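## Task

Genotyping job GT-3163 halted after step 2; earlier runs still count. Carry out step 3 only and then stop: take sample plate K27 out of TC's block and put it on any free deck position, then press START on LH (the run uses both plates) and wait until the run finishes. The moved plate must sit flat within its locators with well A1 at the corner marked A1. TC, gel base GB and gel imager IM must finish upright, barely rotated, and no more than a finger's width from their starting spots. PCR plate R83 must stay on D2 as it began. Nothing may depend on the robot to stay in place at the end: release everything and move the gripper away.

## Robot and tools

Robot: one arm with a two-finger parallel gripper, simulated. The fingers extend along the gripper's own +z axis and close along its y axis. The reported hand point (end_effector_position) lies midway between the finger pads, roughly 1 cm short of the fingertips.

Frame: all poses are in the scene frame. Origin is on the tabletop under the arm's base; +z is up; looking along +x, +y points left. The base may be slightly tilted, and the printed hand position drifts from the truth more at long reach. Motions often finish a centimetre or more from the command, usually too low.

Row format (used by every motion call): one list of 8 plain numbers for the single arm: x, y, z in metres, then the orientation quaternion qw, qx, qy, qz (w first), then opening. x, y, z and the quaternion are an absolute target pose in the scene frame, not an offset. Opening runs from -1 (closed) to +1 (fully open, 0.094 m); it is an absolute finger setting. A target more than 0.6 m from the last reported position along any gripper axis is refused. Each control step the controller limits the command to 70 mm and 16 degrees from the measured pose, favouring position over orientation. Repeat the desired quaternion in every row rather than copying a possibly drifted reported one. Very small commanded moves (a few mm) may not move the hand.

Tools:
- execute_actions: {"actions": [...]} with at most one item. Empty list: just returns the state. An action {"rows": [[8 numbers], ...], "steps": n} plays up to 15 rows, one per 1/30 s step (steps 1 to 15, default 15); if there are fewer rows than steps the last row repeats. A wait {"steps": n} (up to 300) returns once n steps have elapsed since the previous result, reply time included. Optional "pictures": false skips images. A refused call sends nothing.
- move: {"target": [8 numbers], "speed": m/s from 0.002 to 0.5, default 0.25}. Drives the gripper along a straight line to that absolute pose over 0.5 to 10 s (cut off at 10 s). Rotation rate is capped at twice the speed in rad/s; it rotates the short way. The opening is applied at the start. It ignores obstacles; faster or deeper contacts push harder. The gripper can lag, wander, or overshoot the speed, especially with the arm almost straight. It starts once the arm is still (or after 3 s).
- wait: {"seconds": 0 to 10}; nothing new is commanded.
- zoom_image: {"camera": "cam_head_left" | "cam_head_right" | "cam_wrist", "region": [x0, y0, x1, y1]} in pixels of that camera's latest image, top-left origin, at most 504x504.
- finished_scene: {"scene": current scene number}; irreversible, reports whether the goal was met, and starts the next task if any. Replying with no tool call ends everything.

Cameras: cam_head_left and cam_head_right are fixed, 896x504; cam_wrist is a 616x616 fisheye on the hand. Calibration (K, distortion, T_world_to_cam) is supplied and may be off by a couple of degrees and millimetres.

Results: a state line with end_effector_position and end_effector_quat_wxyz; grip_measured (finger opening on the command scale, possibly off by about 1 mm consistently); Joint positions and Joint velocities for waist, shoulder, elbow, wrist pitch, wrist yaw, wrist roll (rad, rad/s) plus finger-pad gap (m, m/s). "Hand target" is the pose the controller is currently steering toward. "pose unreachable" and HELD mark steps where the clearance check (which treats the mount under the base as arm) altered or blocked the command. A move adds a "move:" line: done (settled near target), off_target, moving, held (last step blocked) or fault, plus limits: paced means the pose was clipped; held means some steps were blocked, after which the arm may jump faster than asked. FAULT lines mean a stop. After an execute_actions action the arm continues only to the last clipped pose, so check where it ended and send the remainder.

Gripping: to hold something, command an opening below grip_measured; about 0.03 below is firm, smaller gaps are gentler. Pad force tops out near 50 to 62 N, weaker on very thin parts, with a brief spike at contact. Holding loads warms the motors even while you think; MOTOR HOT appears from 85 °C and at 100 °C the arm drops everything (OVER-TEMPERATURE FAULT). Don't linger while holding.

Lab facts: D1, D2, D3 are the handler's deck slots, D3 closest to the robot. On every labelled item, well A1 sits at the labelled short end, in the corner opposite the labelled long side. A run is void if any plate it uses is not seated, and the handler won't tell you; runs may be repeated. LH is the handler's panel in front of TC: START is the left of its two buttons as seen facing it, and works when LH's lamp is green. The handler's light strip is green only while running; it turns red if the moving head is obstructed, and once LH's lamp is also red, START parks the head. TC has a manual lid: lower it by hand, never drop or slam it. A plate in TC's block may stick. TC, GB and IM are loose, so avoid bumping them. Occasional brief pushes may nudge loose items.

Avoid: knocking anything off the table (ends the task), dropping plates, slamming the lid, fast or deep collisions, hard shoves, and ending while still gripping. Time spent thinking counts, so act efficiently and move smoothly.

Each tool is called after "Request:" as name(argument=value, ...) on one line, values as JSON.

## Session

Request:
execute_actions(actions=[])

Scene clock: 0.00 s of 8400.00 s.
end_effector_position=(+0.1155, +0.1713, +0.1383) grip_measured=+1.000 end_effector_quat_wxyz=(+0.126, +0.992, -0.029, +0.013)
Joint positions: [ 1.323  1.129  0.59  -1.241  0.235 -1.823  0.094]
Joint velocities: [ 0.005 -0.005 -0.007 -0.002  0.037 -0.066  0.   ]
Hand target: +0.119, +0.179, +0.143; +0.118, +0.992, -0.031, +0.016

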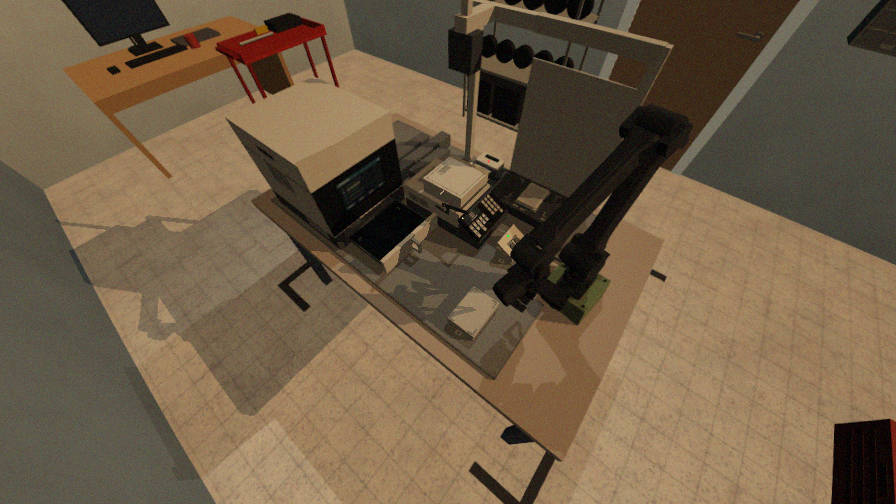

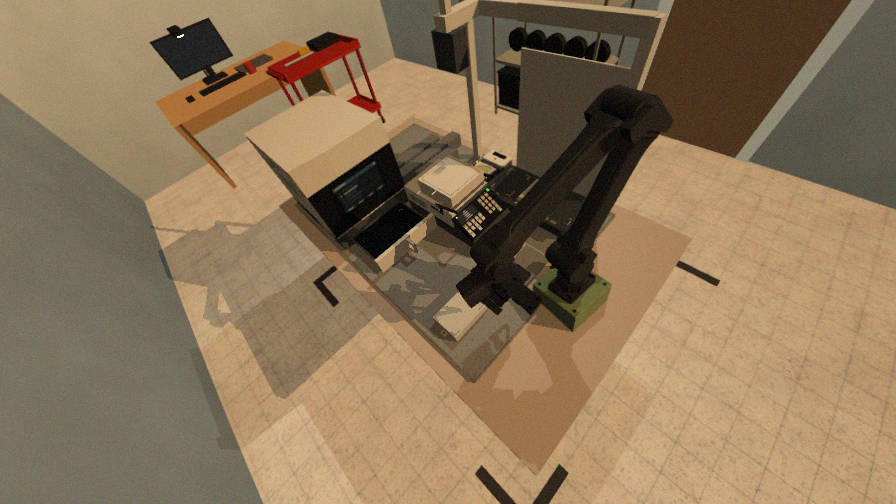

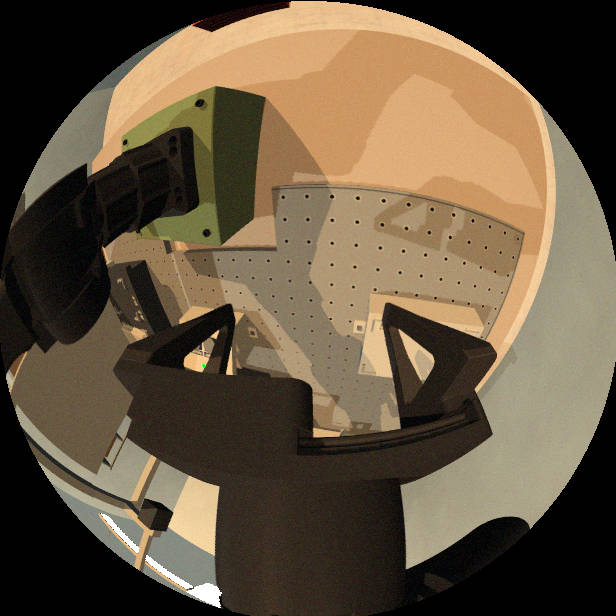

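Request:
zoom_image(camera="cam_head_left", region=[390, 130, 600, 280])

Request:
zoom_image(camera="cam_head_right", region=[390, 130, 600, 280])

Region (390, 130, 600, 280) of cam_head_left's 896x504 image, scaled by 2.400, with more detail than that image has; it fills the top 360 rows of this view, and the rest is white.

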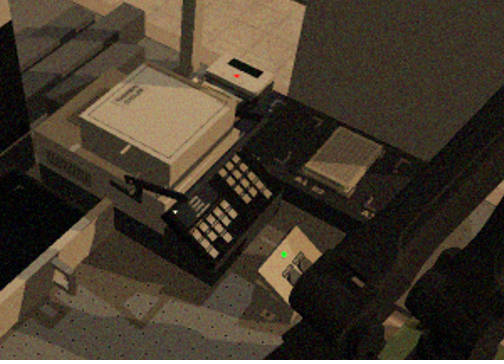

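Region (390, 130, 600, 280) of cam_head_right's 896x504 image, scaled by 2.400, with more detail than that image has; it fills the top 360 rows of this view, and the rest is white.

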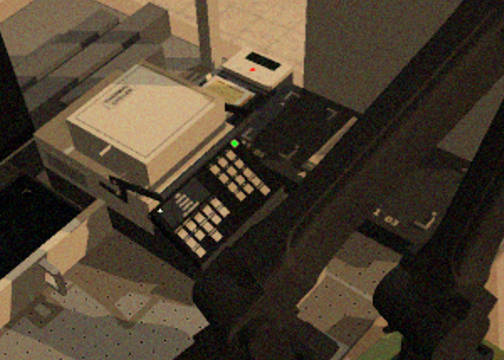

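Request:
move(target=[0.2,0.12,0.28,0,0.6,-0.8,0,1], speed=0.4)

Request:
move(target=[0.3,0.0,0.3,0.17,0,0.985,0,1], speed=0.4)

Scene clock: 6.53 s of 8400.00 s.
end_effector_position=(+0.1891, +0.1126, +0.2612) grip_measured=+1.000 end_effector_quat_wxyz=(-0.021, -0.608, +0.794, +0.001)
Joint positions: [ 0.815  0.799  0.794 -1.519  0.1   -0.599  0.094]
Joint velocities: [-0.005  0.005 -0.017 -0.002  0.007  0.081  0.   ]
Hand target: +0.198, +0.116, +0.280; -0.002, -0.600, +0.800, +0.001
Off the commanded pose: 0.023 m, 3 deg.
After step 90, 0.63 s passed at rest.
move: off_target
camera_calibration (this result's frames):
cam_wrist: T_world_to_cam=[[0.966993, -0.251694, -0.0396769, -0.140737], [-0.175802, -0.77176, 0.61113, -0.0328895], [-0.184438, -0.583983, -0.790535, 0.430961], [0, 0, 0, 1]] pos_world=[0.209795, 0.190869, 0.355206]

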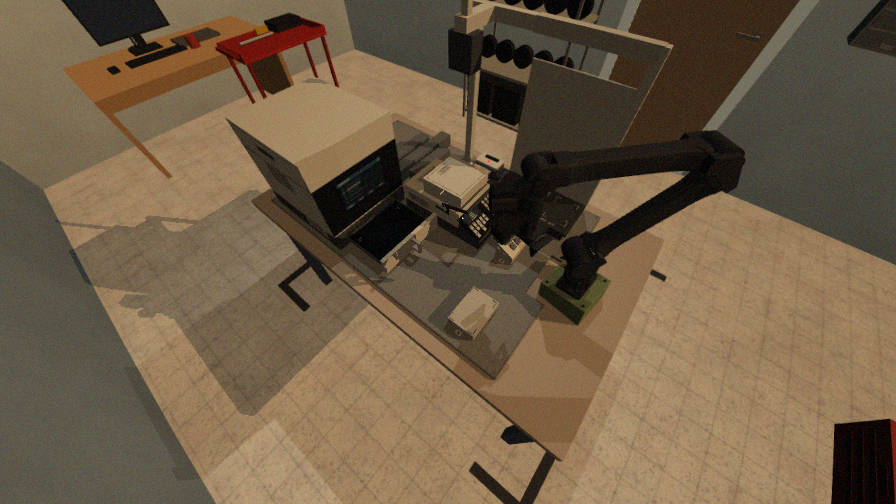

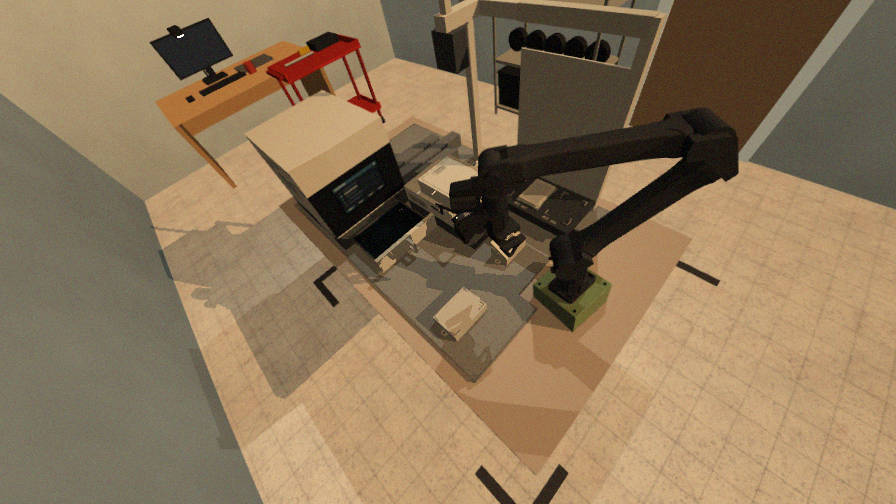

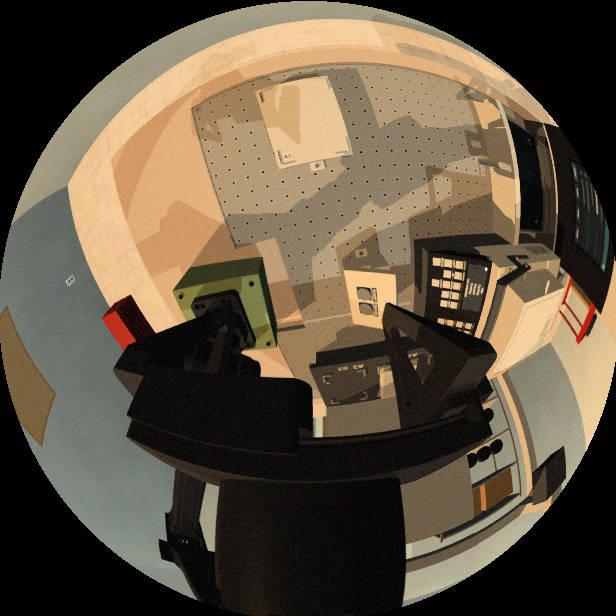

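Scene clock: 8.83 s of 8400.00 s.
end_effector_position=(+0.2832, -0.0006, +0.2829) grip_measured=+1.000 end_effector_quat_wxyz=(+0.143, -0.008, +0.990, +0.003)
Joint positions: [ 0.141  0.69   0.794 -1.254  0.025  0.009  0.094]
Joint velocities: [-0.015  0.005  0.012  0.007 -0.007  0.066  0.   ]
Hand target: +0.297, -0.002, +0.300; +0.169, +0.001, +0.986, +0.002
Off the commanded pose: 0.024 m, 3 deg.
move: off_target
camera_calibration (this result's frames):
cam_wrist: T_world_to_cam=[[0.0302424, -0.999461, -0.0127455, -0.00215237], [-0.942394, -0.0327608, 0.332898, 0.179324], [-0.333136, 0.00194364, -0.942877, 0.484852], [0, 0, 0, 1]] pos_world=[0.330581, 0.00278121, 0.397432]

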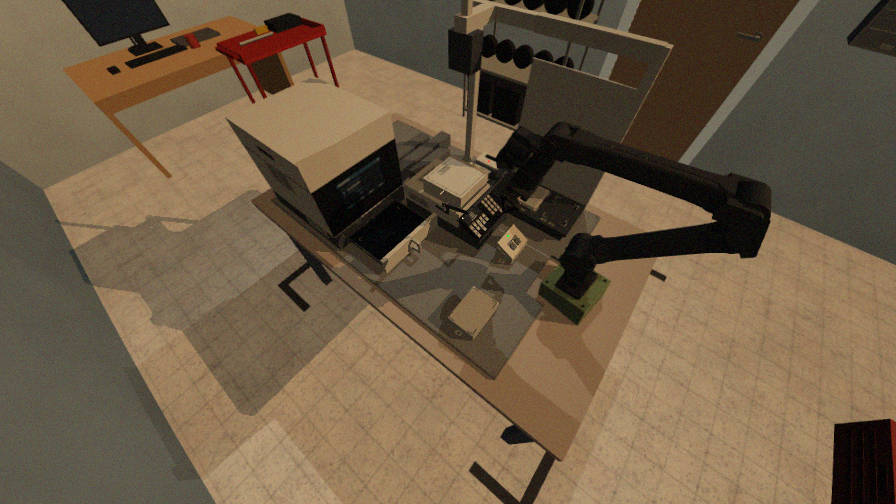

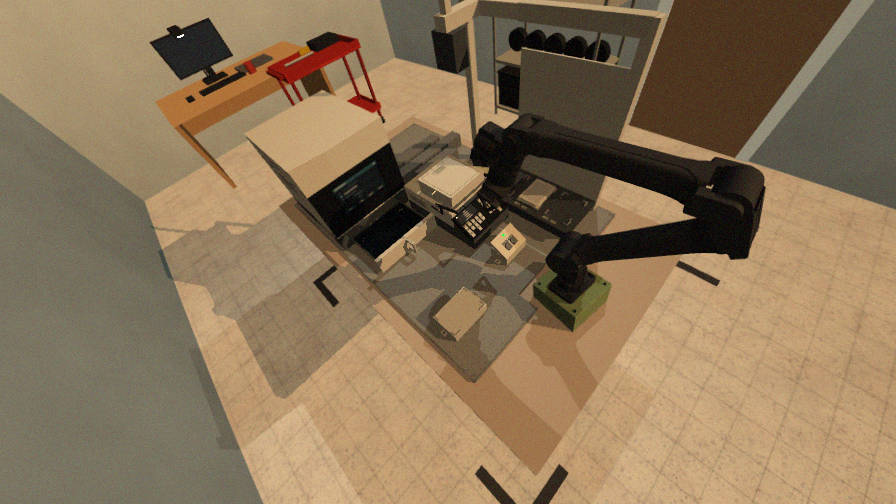

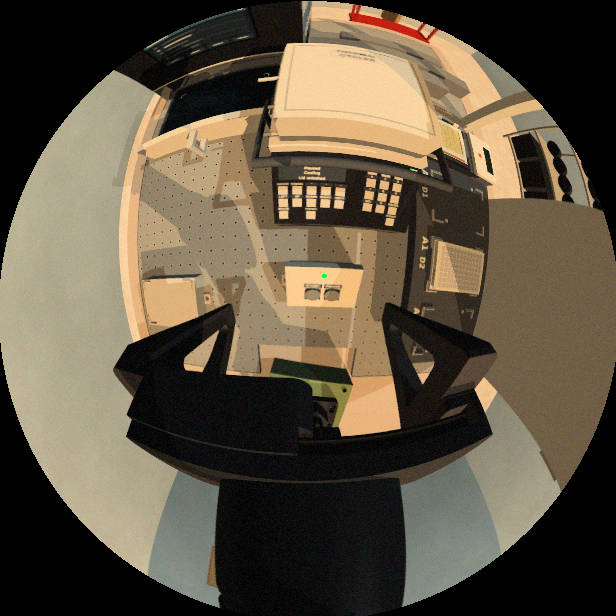

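Request:
move(target=[0.33,0.05,0.3,0.5,0,0.866,0,1], speed=0.4)

Request:
zoom_image(camera="cam_wrist", region=[220, 100, 570, 400])

Request:
zoom_image(camera="cam_head_left", region=[400, 150, 510, 250])

Scene clock: 11.33 s of 8400.00 s.
end_effector_position=(+0.3288, +0.0474, +0.2969) grip_measured=+1.000 end_effector_quat_wxyz=(+0.491, -0.002, +0.871, +0.001)
Joint positions: [ 0.477  0.403  0.447 -0.48   0.345  0.133  0.094]
Joint velocities: [ 0.005 -0.015 -0.007 -0.002 -0.022 -0.037  0.   ]
Hand target: +0.331, +0.049, +0.300; +0.500, +0.000, +0.866, +0.005
Off the commanded pose: 0.004 m, 1 deg.
move: done
camera_calibration (this result's frames):
cam_wrist: T_world_to_cam=[[0.0194278, -0.999809, 0.00215983, 0.0437821], [-0.920683, -0.0187325, -0.389861, 0.425955], [0.389827, 0.00558563, -0.920871, 0.268812], [0, 0, 0, 1]] pos_world=[0.286529, 0.0502515, 0.413509]

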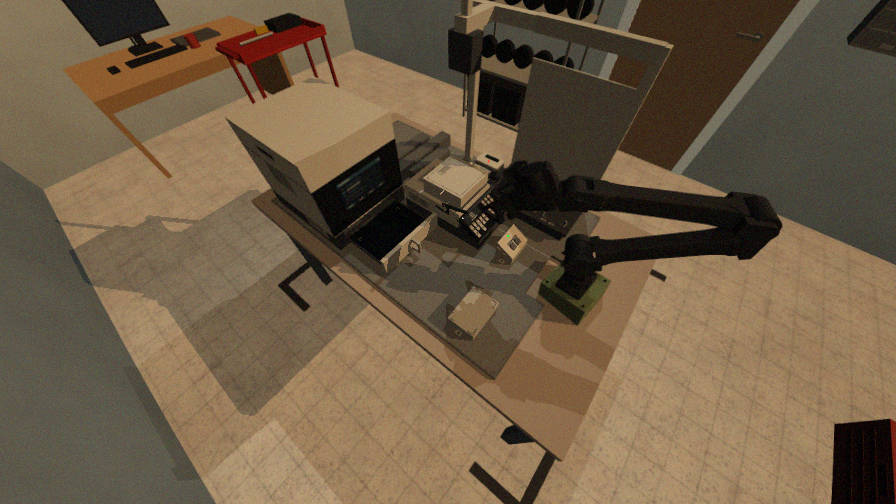

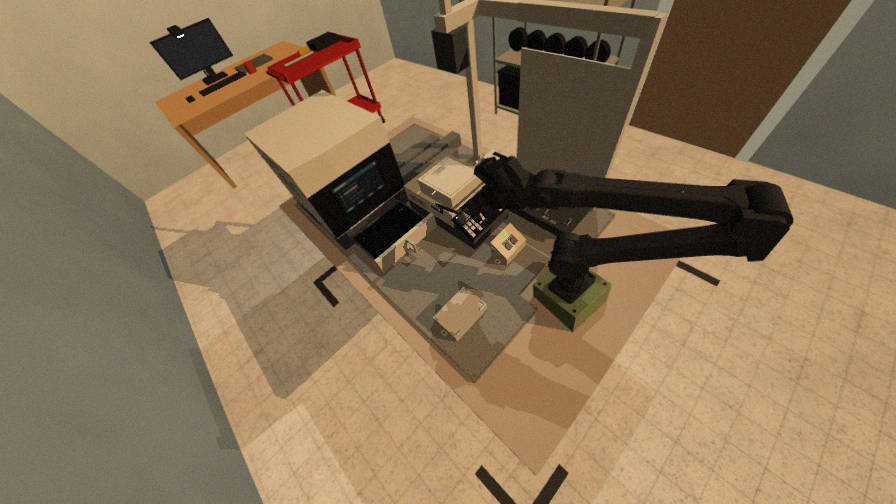

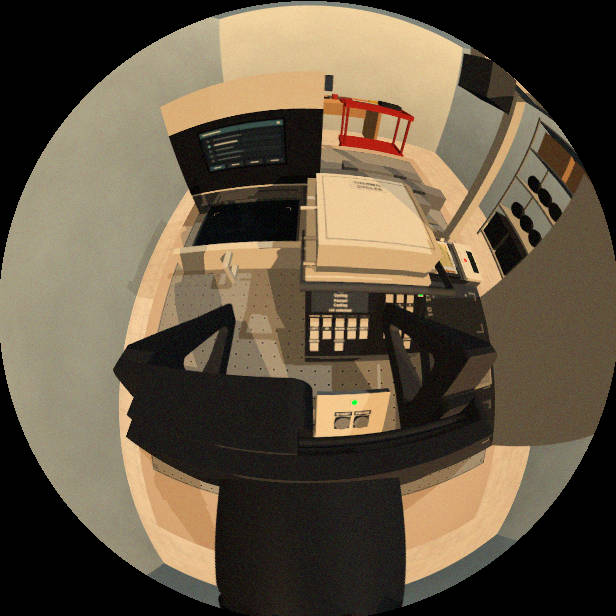

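Region (220, 100, 570, 400) of cam_wrist's 616x616 image, scaled by 1.440, with more detail than that image has; it fills the top 432 rows of this view, and the rest is white.

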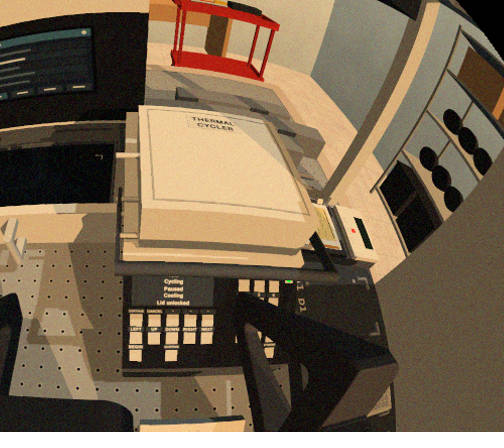

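Region (400, 150, 510, 250) of cam_head_left's 896x504 image, scaled by 4.582, with more detail than that image has; it fills the top 458 rows of this view, and the rest is white.

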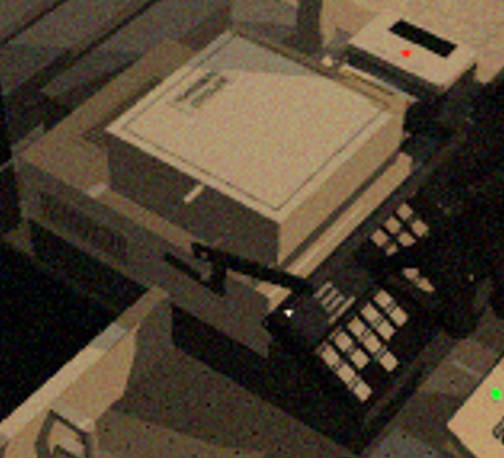

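Request:
move(target=[0.37,-0.03,0.205,0.354,0.612,0.612,0.354,-0.2], speed=0.4)

Scene clock: 17.50 s of 8400.00 s.
end_effector_position=(+0.3695, -0.0290, +0.2034) grip_measured=-0.198 end_effector_quat_wxyz=(+0.350, +0.610, +0.620, +0.349)
Joint positions: [-0.024  0.704  0.277  0.021 -0.116  1.488  0.038]
Joint velocities: [-0.005  0.005 -0.002 -0.027 -0.037  0.066  0.   ]
Hand target: +0.371, -0.031, +0.204; +0.354, +0.612, +0.612, +0.354
Off the commanded pose: 0.002 m, 1 deg.
After step 90, 0.53 s passed at rest.
move: done
camera_calibration (this result's frames):
cam_wrist: T_world_to_cam=[[-0.50072, -0.0227926, -0.865309, 0.363747], [-0.520412, 0.806742, 0.279891, 0.165369], [0.691702, 0.590464, -0.415813, -0.0300207], [0, 0, 0, 1]] pos_world=[0.288961, -0.107394, 0.255985]

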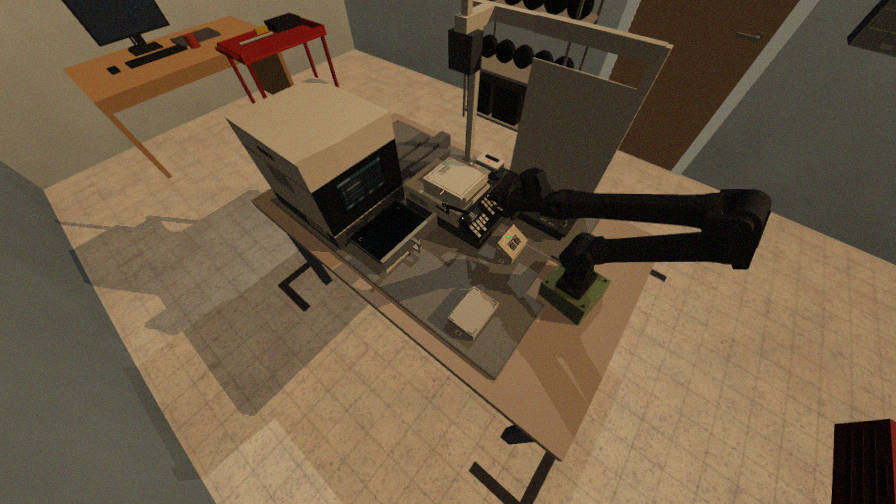

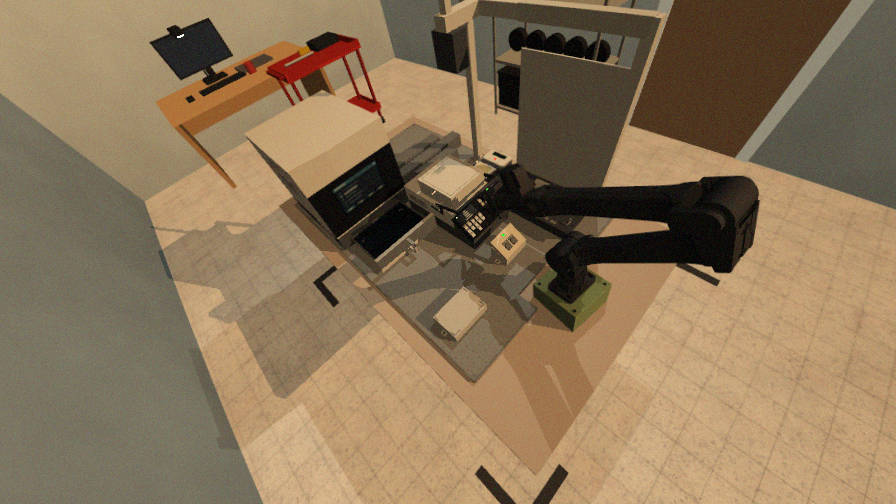

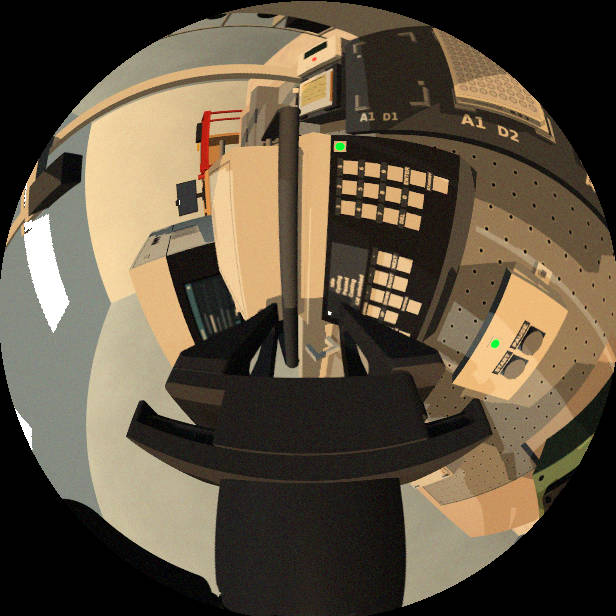

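Request:
move(target=[0.403,-0.03,0.203,0.354,0.612,0.612,0.354,-0.2], speed=0.1)

Request:
move(target=[0.425,-0.03,0.255,0.354,0.612,0.612,0.354,-0.5], speed=0.06)

Scene clock: 19.67 s of 8400.00 s.
end_effector_position=(+0.3783, -0.0304, +0.1745) grip_measured=-0.198 end_effector_quat_wxyz=(+0.332, +0.624, +0.624, +0.332)
Joint positions: [-0.017  0.842  0.278  0.104 -0.1    1.499  0.038]
Joint velocities: [ 0.015 -0.015  0.022  0.017 -0.007  0.007  0.001]
Hand target: +0.401, -0.030, +0.204; +0.354, +0.612, +0.612, +0.354
Off the commanded pose: 0.038 m, 4 deg.
move: off_target
camera_calibration (this result's frames):
cam_wrist: T_world_to_cam=[[-0.547833, -0.0087942, -0.836542, 0.356311], [-0.493912, 0.810475, 0.314932, 0.163159], [0.675226, 0.585708, -0.448348, -0.0355774], [0, 0, 0, 1]] pos_world=[0.299808, -0.108265, 0.230734]

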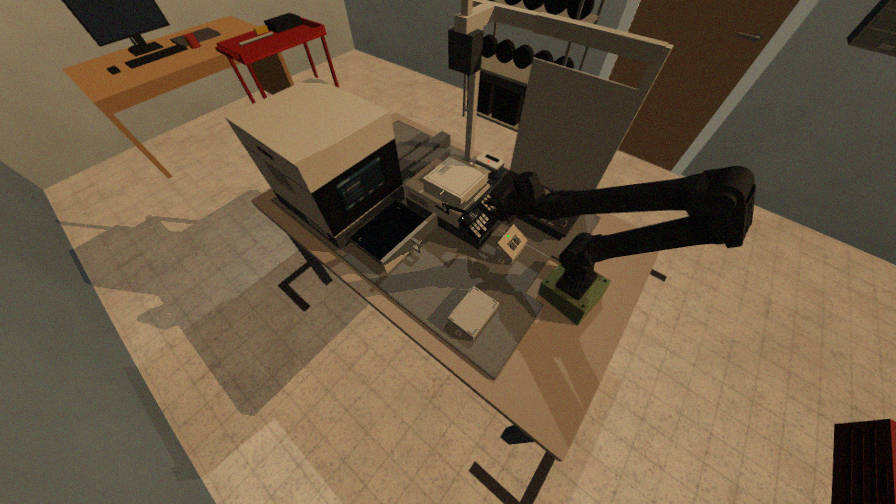

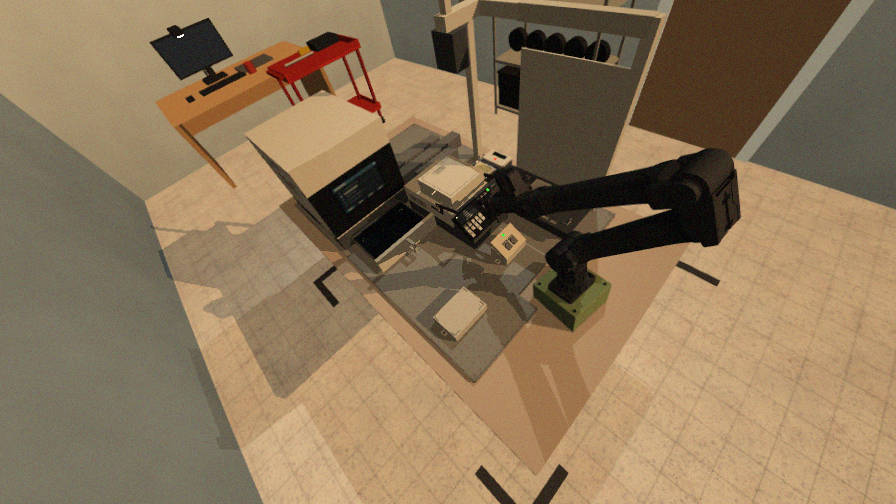

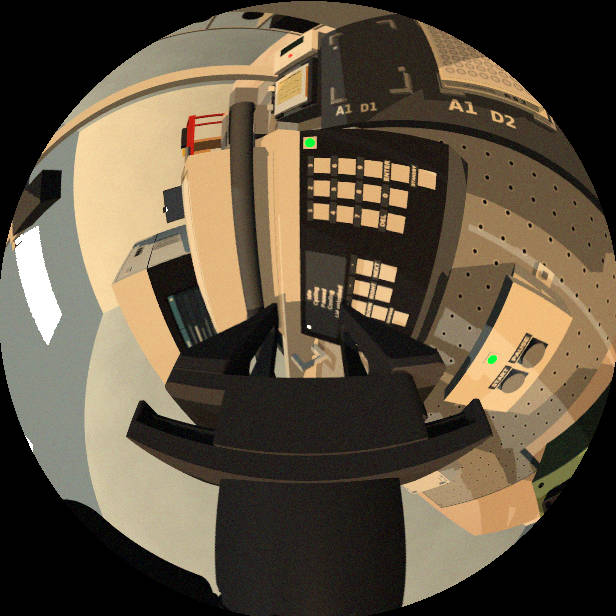

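Scene clock: 21.57 s of 8400.00 s.
end_effector_position=(+0.4097, -0.0318, +0.2304) grip_measured=-0.497 end_effector_quat_wxyz=(+0.344, +0.618, +0.619, +0.342)
Joint positions: [-0.006  0.809  0.419 -0.034 -0.09   1.504  0.024]
Joint velocities: [ 0.005  0.005 -0.007 -0.017 -0.081 -0.11  -0.001]
Hand target: +0.423, -0.030, +0.256; +0.354, +0.612, +0.612, +0.355
Off the commanded pose: 0.029 m, 2 deg.
move: off_target
camera_calibration (this result's frames):
cam_wrist: T_world_to_cam=[[-0.518722, -0.0121022, -0.854857, 0.412514], [-0.504542, 0.811548, 0.294664, 0.171228], [0.690192, 0.58416, -0.427074, -0.0419875], [0, 0, 0, 1]] pos_world=[0.329351, -0.10944, 0.284254]

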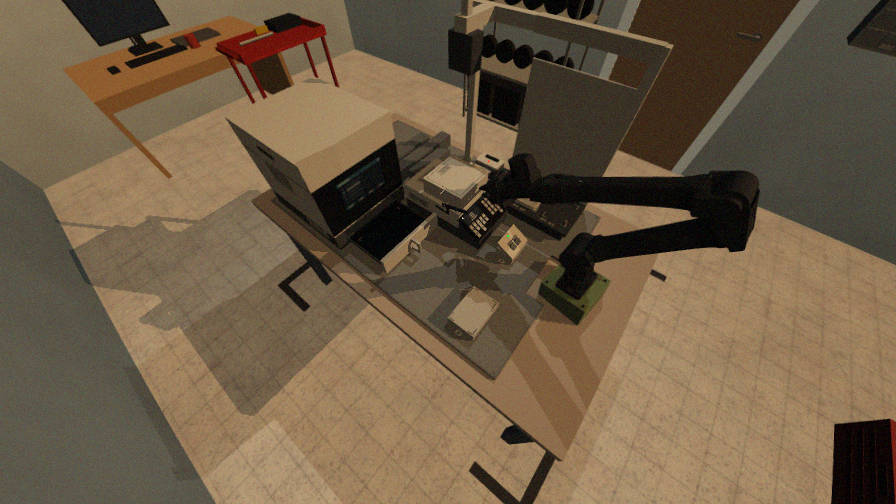

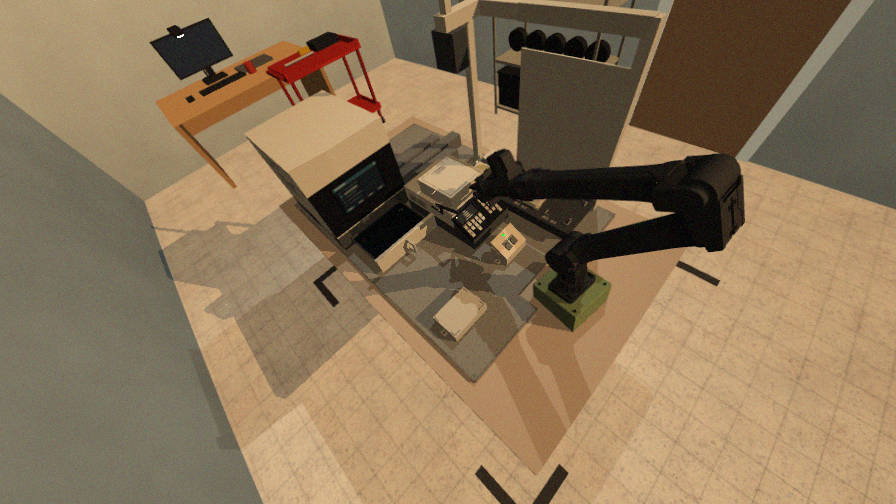

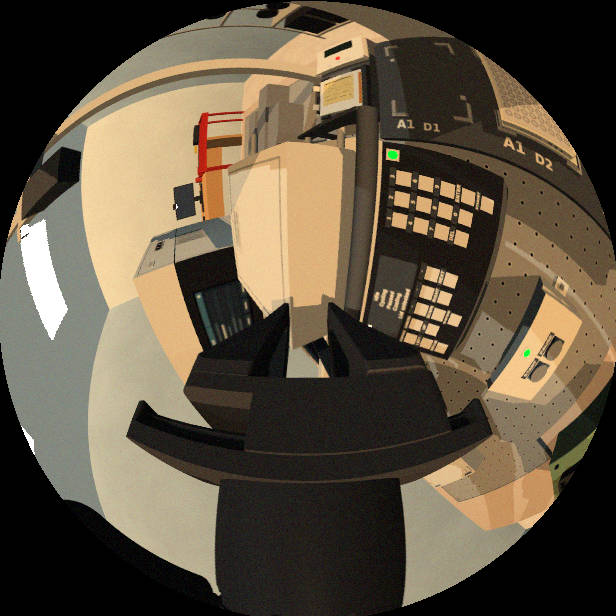

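Request:
move(target=[0.375,-0.03,0.24,0.354,0.612,0.612,0.354,-0.3])

Request:
move(target=[0.412,-0.03,0.2,0.354,0.612,0.612,0.354,0.1], speed=0.06)

Scene clock: 23.97 s of 8400.00 s.
end_effector_position=(+0.3781, -0.0271, +0.2477) grip_measured=-0.302 end_effector_quat_wxyz=(+0.361, +0.605, +0.611, +0.362)
Joint positions: [-0.008  0.629  0.356 -0.092 -0.103  1.505  0.033]
Joint velocities: [ 0.005 -0.005  0.007 -0.012 -0.007 -0.007 -0.   ]
Hand target: +0.375, -0.029, +0.240; +0.354, +0.612, +0.612, +0.354
Off the commanded pose: 0.009 m, 1 deg.
move: done
camera_calibration (this result's frames):
cam_wrist: T_world_to_cam=[[-0.466216, -0.0163104, -0.88452, 0.398283], [-0.527586, 0.807704, 0.263188, 0.162801], [0.710138, 0.589363, -0.38517, -0.0333207], [0, 0, 0, 1]] pos_world=[0.29524, -0.105361, 0.296608]

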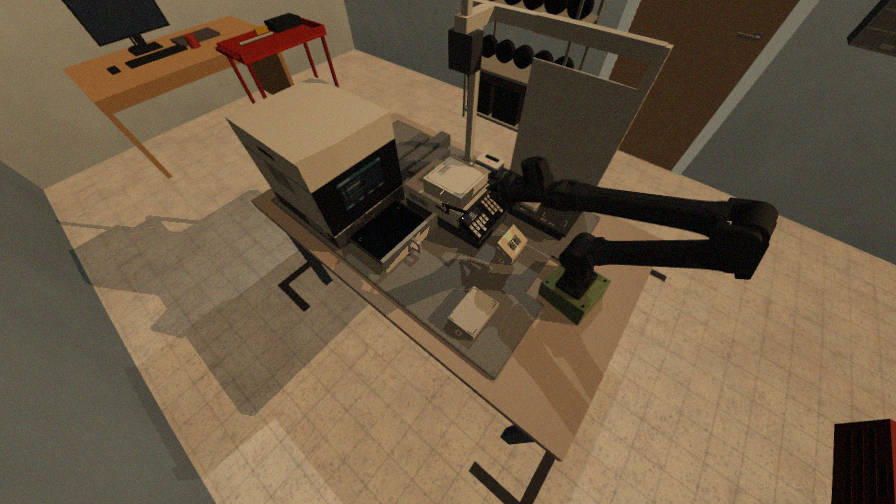

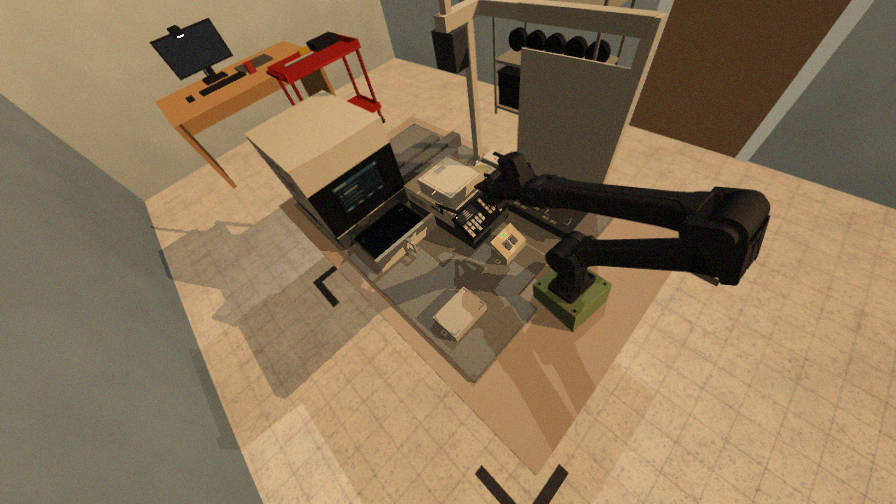

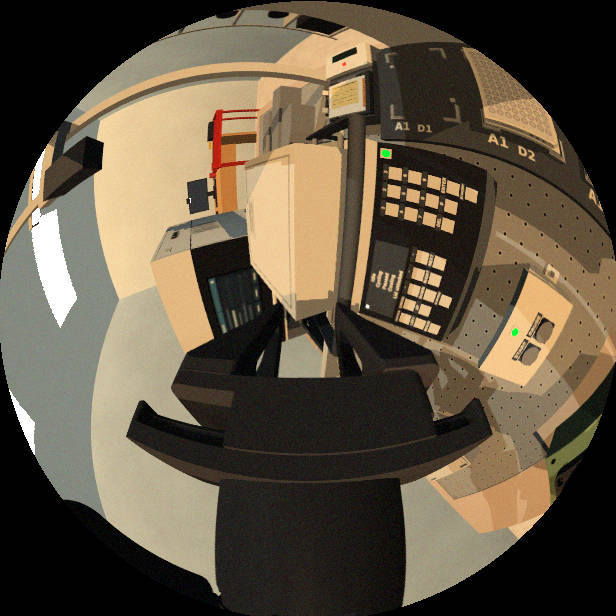

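Scene clock: 25.27 s of 8400.00 s.
end_effector_position=(+0.4123, -0.0323, +0.1991) grip_measured=+0.098 end_effector_quat_wxyz=(+0.351, +0.614, +0.615, +0.349)
Joint positions: [-0.008  0.908  0.356  0.15  -0.094  1.505  0.052]
Joint velocities: [ 0.005  0.005  0.007  0.017 -0.022 -0.007  0.001]
Hand target: +0.413, -0.031, +0.199; +0.354, +0.612, +0.612, +0.354
Off the commanded pose: 0.002 m, 1 deg.
move: done
camera_calibration (this result's frames):
cam_wrist: T_world_to_cam=[[-0.499614, -0.0127257, -0.866155, 0.381418], [-0.511455, 0.811339, 0.283096, 0.187309], [0.699142, 0.584438, -0.411865, -0.063631], [0, 0, 0, 1]] pos_world=[0.330849, -0.109929, 0.251134]

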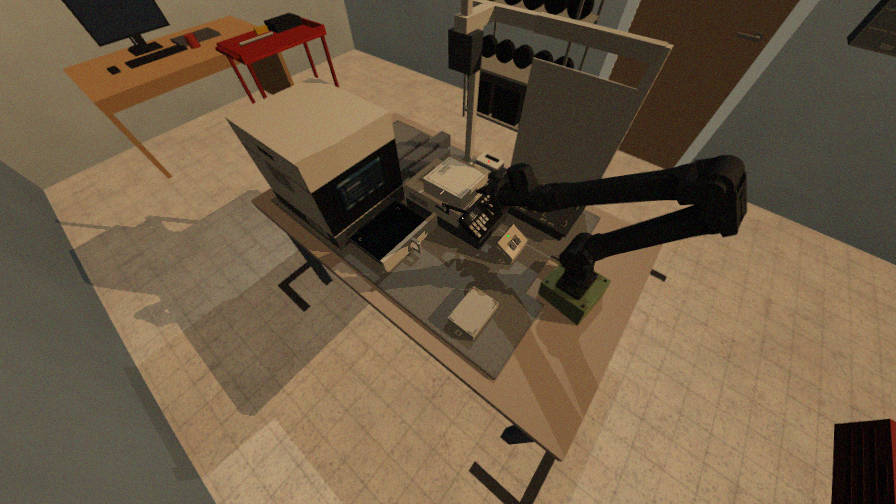

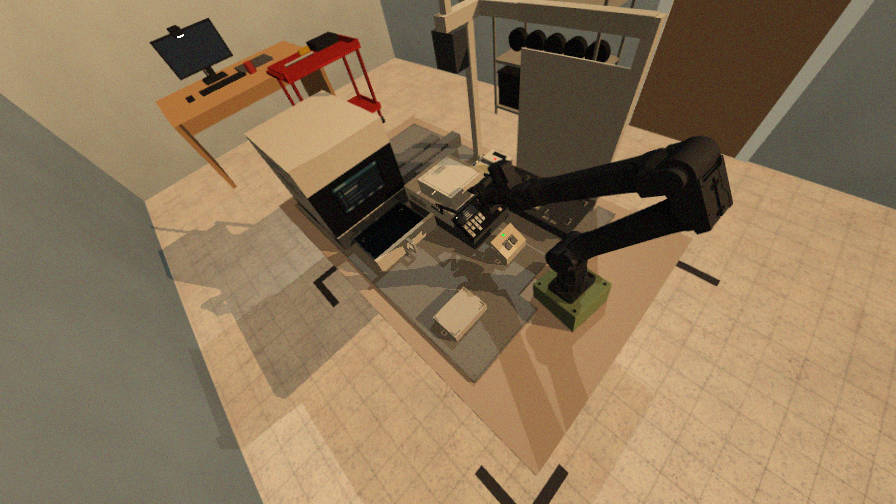

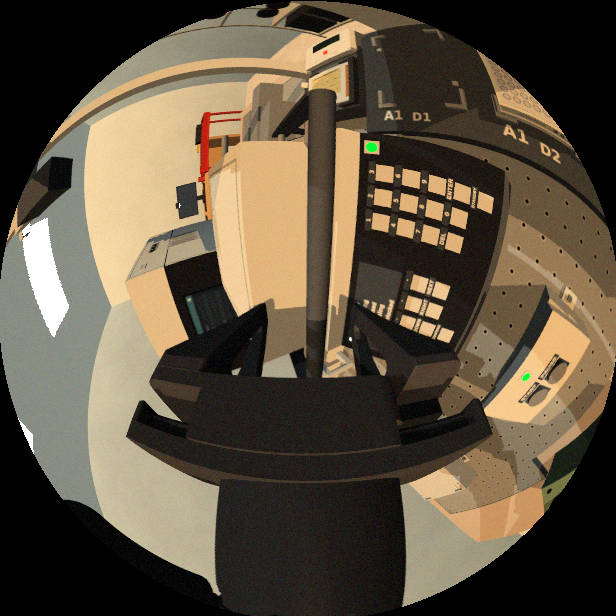

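Request:
execute_actions(actions=[{"rows":[[0.428,-0.03,0.215,0.354,0.612,0.612,0.354,-0.62]]}], pictures=false)

Request:
execute_actions(actions=[{"rows":[[0.438,-0.03,0.235,0.354,0.612,0.612,0.354,-0.62],[0.439,-0.03,0.238,0.354,0.612,0.612,0.354,-0.62],[0.44,-0.03,0.241,0.354,0.612,0.612,0.354,-0.62],[0.441,-0.03,0.244,0.354,0.612,0.612,0.354,-0.62],[0.443,-0.03,0.248,0.354,0.612,0.612,0.354,-0.62],[0.445,-0.03,0.252,0.354,0.612,0.612,0.354,-0.62]]}])

Scene clock: 26.87 s of 8400.00 s.
end_effector_position=(+0.4112, -0.0313, +0.1970) grip_measured=-0.617 end_effector_quat_wxyz=(+0.348, +0.616, +0.617, +0.345)
Joint positions: [-0.003  0.908  0.356  0.14  -0.088  1.505  0.018]
Joint velocities: [ 0.005 -0.015  0.022  0.002 -0.007 -0.007  0.001]
Hand target: +0.427, -0.030, +0.215; +0.354, +0.612, +0.612, +0.354
Off the commanded pose: 0.025 m, 1 deg.
Steps of this call (steps 1 to 33: nothing new was sent; steps 34 to 48: all 15 steps of this action). Readings (end_effector_position):
34: (+0.4122, -0.0326, +0.1989)
35: (+0.4119, -0.0326, +0.1982)
37: (+0.4114, -0.0318, +0.1974)
41: (+0.4112, -0.0313, +0.1970)
48: the state above

Scene clock: 27.37 s of 8400.00 s.
end_effector_position=(+0.4125, -0.0313, +0.1989) grip_measured=-0.617 end_effector_quat_wxyz=(+0.320, +0.633, +0.629, +0.320)
Joint positions: [ 0.     0.901  0.416 -0.013 -0.08   1.508  0.018]
Joint velocities: [-0.015 -0.005 -0.012 -0.017  0.007  0.007 -0.001]
Hand target: +0.440, -0.030, +0.253; +0.354, +0.612, +0.612, +0.355
Off the commanded pose: 0.062 m, 6 deg.
Steps of this call (steps 1 to 15: all 15 steps of this action). Readings (end_effector_position):
1: (+0.4112, -0.0315, +0.1969)
2: (+0.4113, -0.0314, +0.1968)
4: (+0.4122, -0.0314, +0.1984)
8: (+0.4125, -0.0314, +0.1988)
15: the state above
camera_calibration (this result's frames):
cam_wrist: T_world_to_cam=[[-0.580015, -0.00425055, -0.814595, 0.404552], [-0.477833, 0.811654, 0.335996, 0.162315], [0.659741, 0.584123, -0.472803, -0.0360475], [0, 0, 0, 1]] pos_world=[0.335988, -0.108968, 0.257965]

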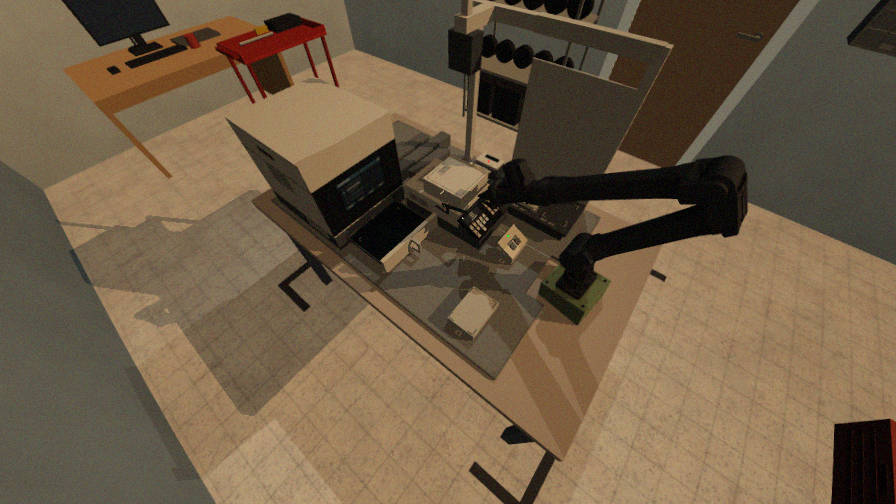

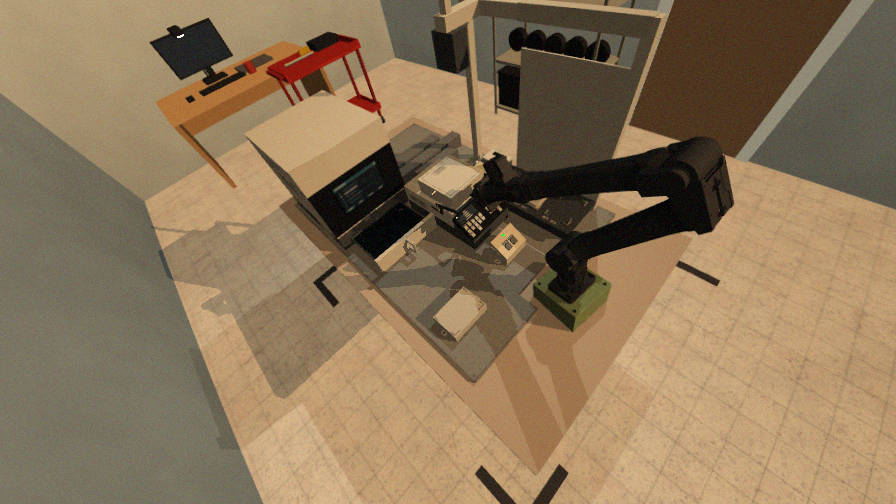

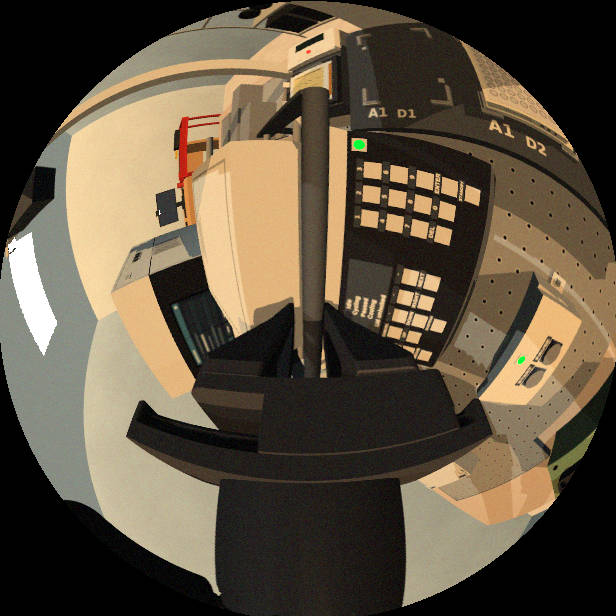

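Request:
execute_actions(actions=[{"rows":[[0.435,-0.03,0.255,0.354,0.612,0.612,0.354,-0.8],[0.435,-0.03,0.255,0.354,0.612,0.612,0.354,-0.8],[0.435,-0.03,0.255,0.354,0.612,0.612,0.354,-0.8],[0.435,-0.03,0.255,0.354,0.612,0.612,0.354,-0.8],[0.435,-0.03,0.26,0.38,0.596,0.596,0.38,-0.8],[0.435,-0.03,0.27,0.406,0.579,0.579,0.406,-0.8]]}])

Scene clock: 29.07 s of 8400.00 s.
end_effector_position=(+0.4135, -0.0310, +0.2066) grip_measured=-0.763 end_effector_quat_wxyz=(+0.349, +0.617, +0.612, +0.349)
Joint positions: [-0.001  0.888  0.372  0.112 -0.085  1.517  0.011]
Joint velocities: [-0.015  0.005 -0.022 -0.002 -0.007 -0.022 -0.   ]
Hand target: +0.432, -0.030, +0.269; +0.404, +0.579, +0.581, +0.406
Off the commanded pose: 0.067 m, 11 deg.
Steps of this call (steps 1 to 36: nothing new was sent; steps 37 to 51: all 15 steps of this action). Readings (end_effector_position):
37: (+0.4118, -0.0312, +0.1985)
38: (+0.4110, -0.0312, +0.1984)
40: (+0.4112, -0.0312, +0.1997)
44: (+0.4131, -0.0310, +0.2051)
51: the state above
camera_calibration (this result's frames):
cam_wrist: T_world_to_cam=[[-0.501633, -0.00335108, -0.865074, 0.389448], [-0.505504, 0.812636, 0.28998, 0.180884], [0.702019, 0.582761, -0.409339, -0.06383], [0, 0, 0, 1]] pos_world=[0.331607, -0.10849, 0.258321]

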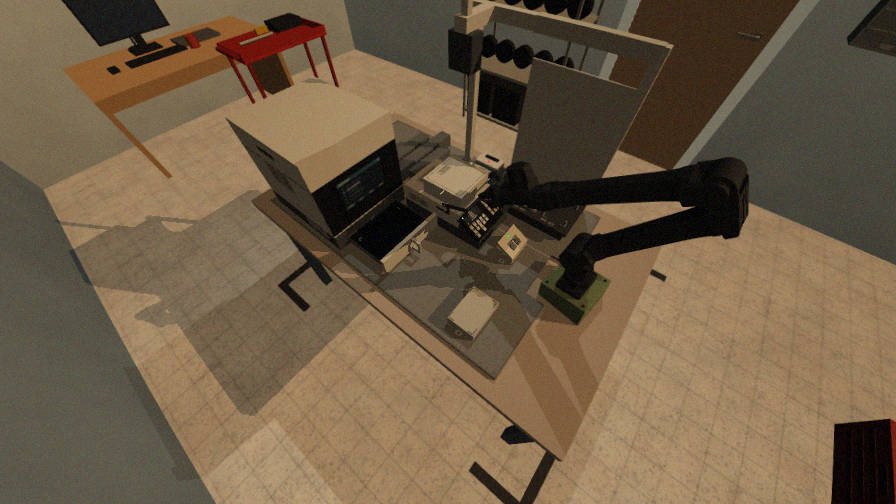

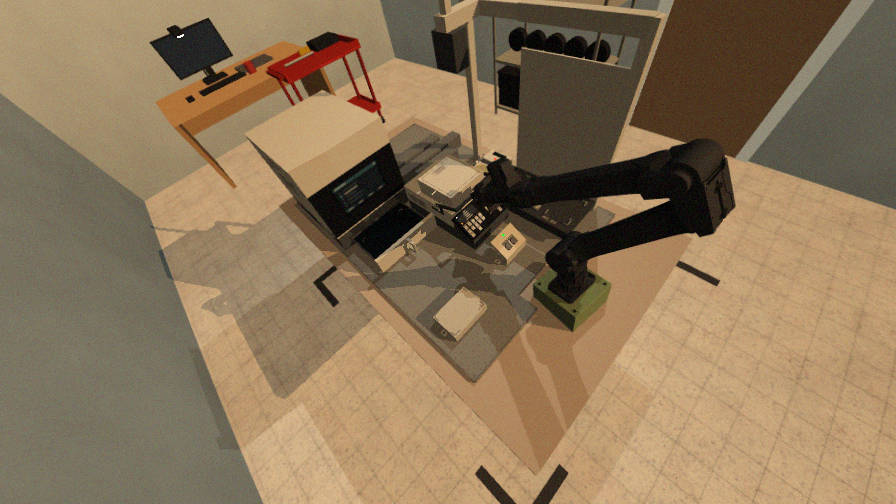

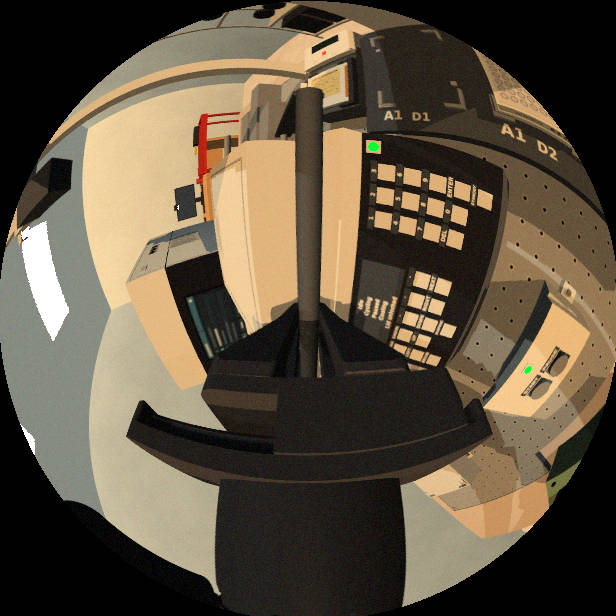

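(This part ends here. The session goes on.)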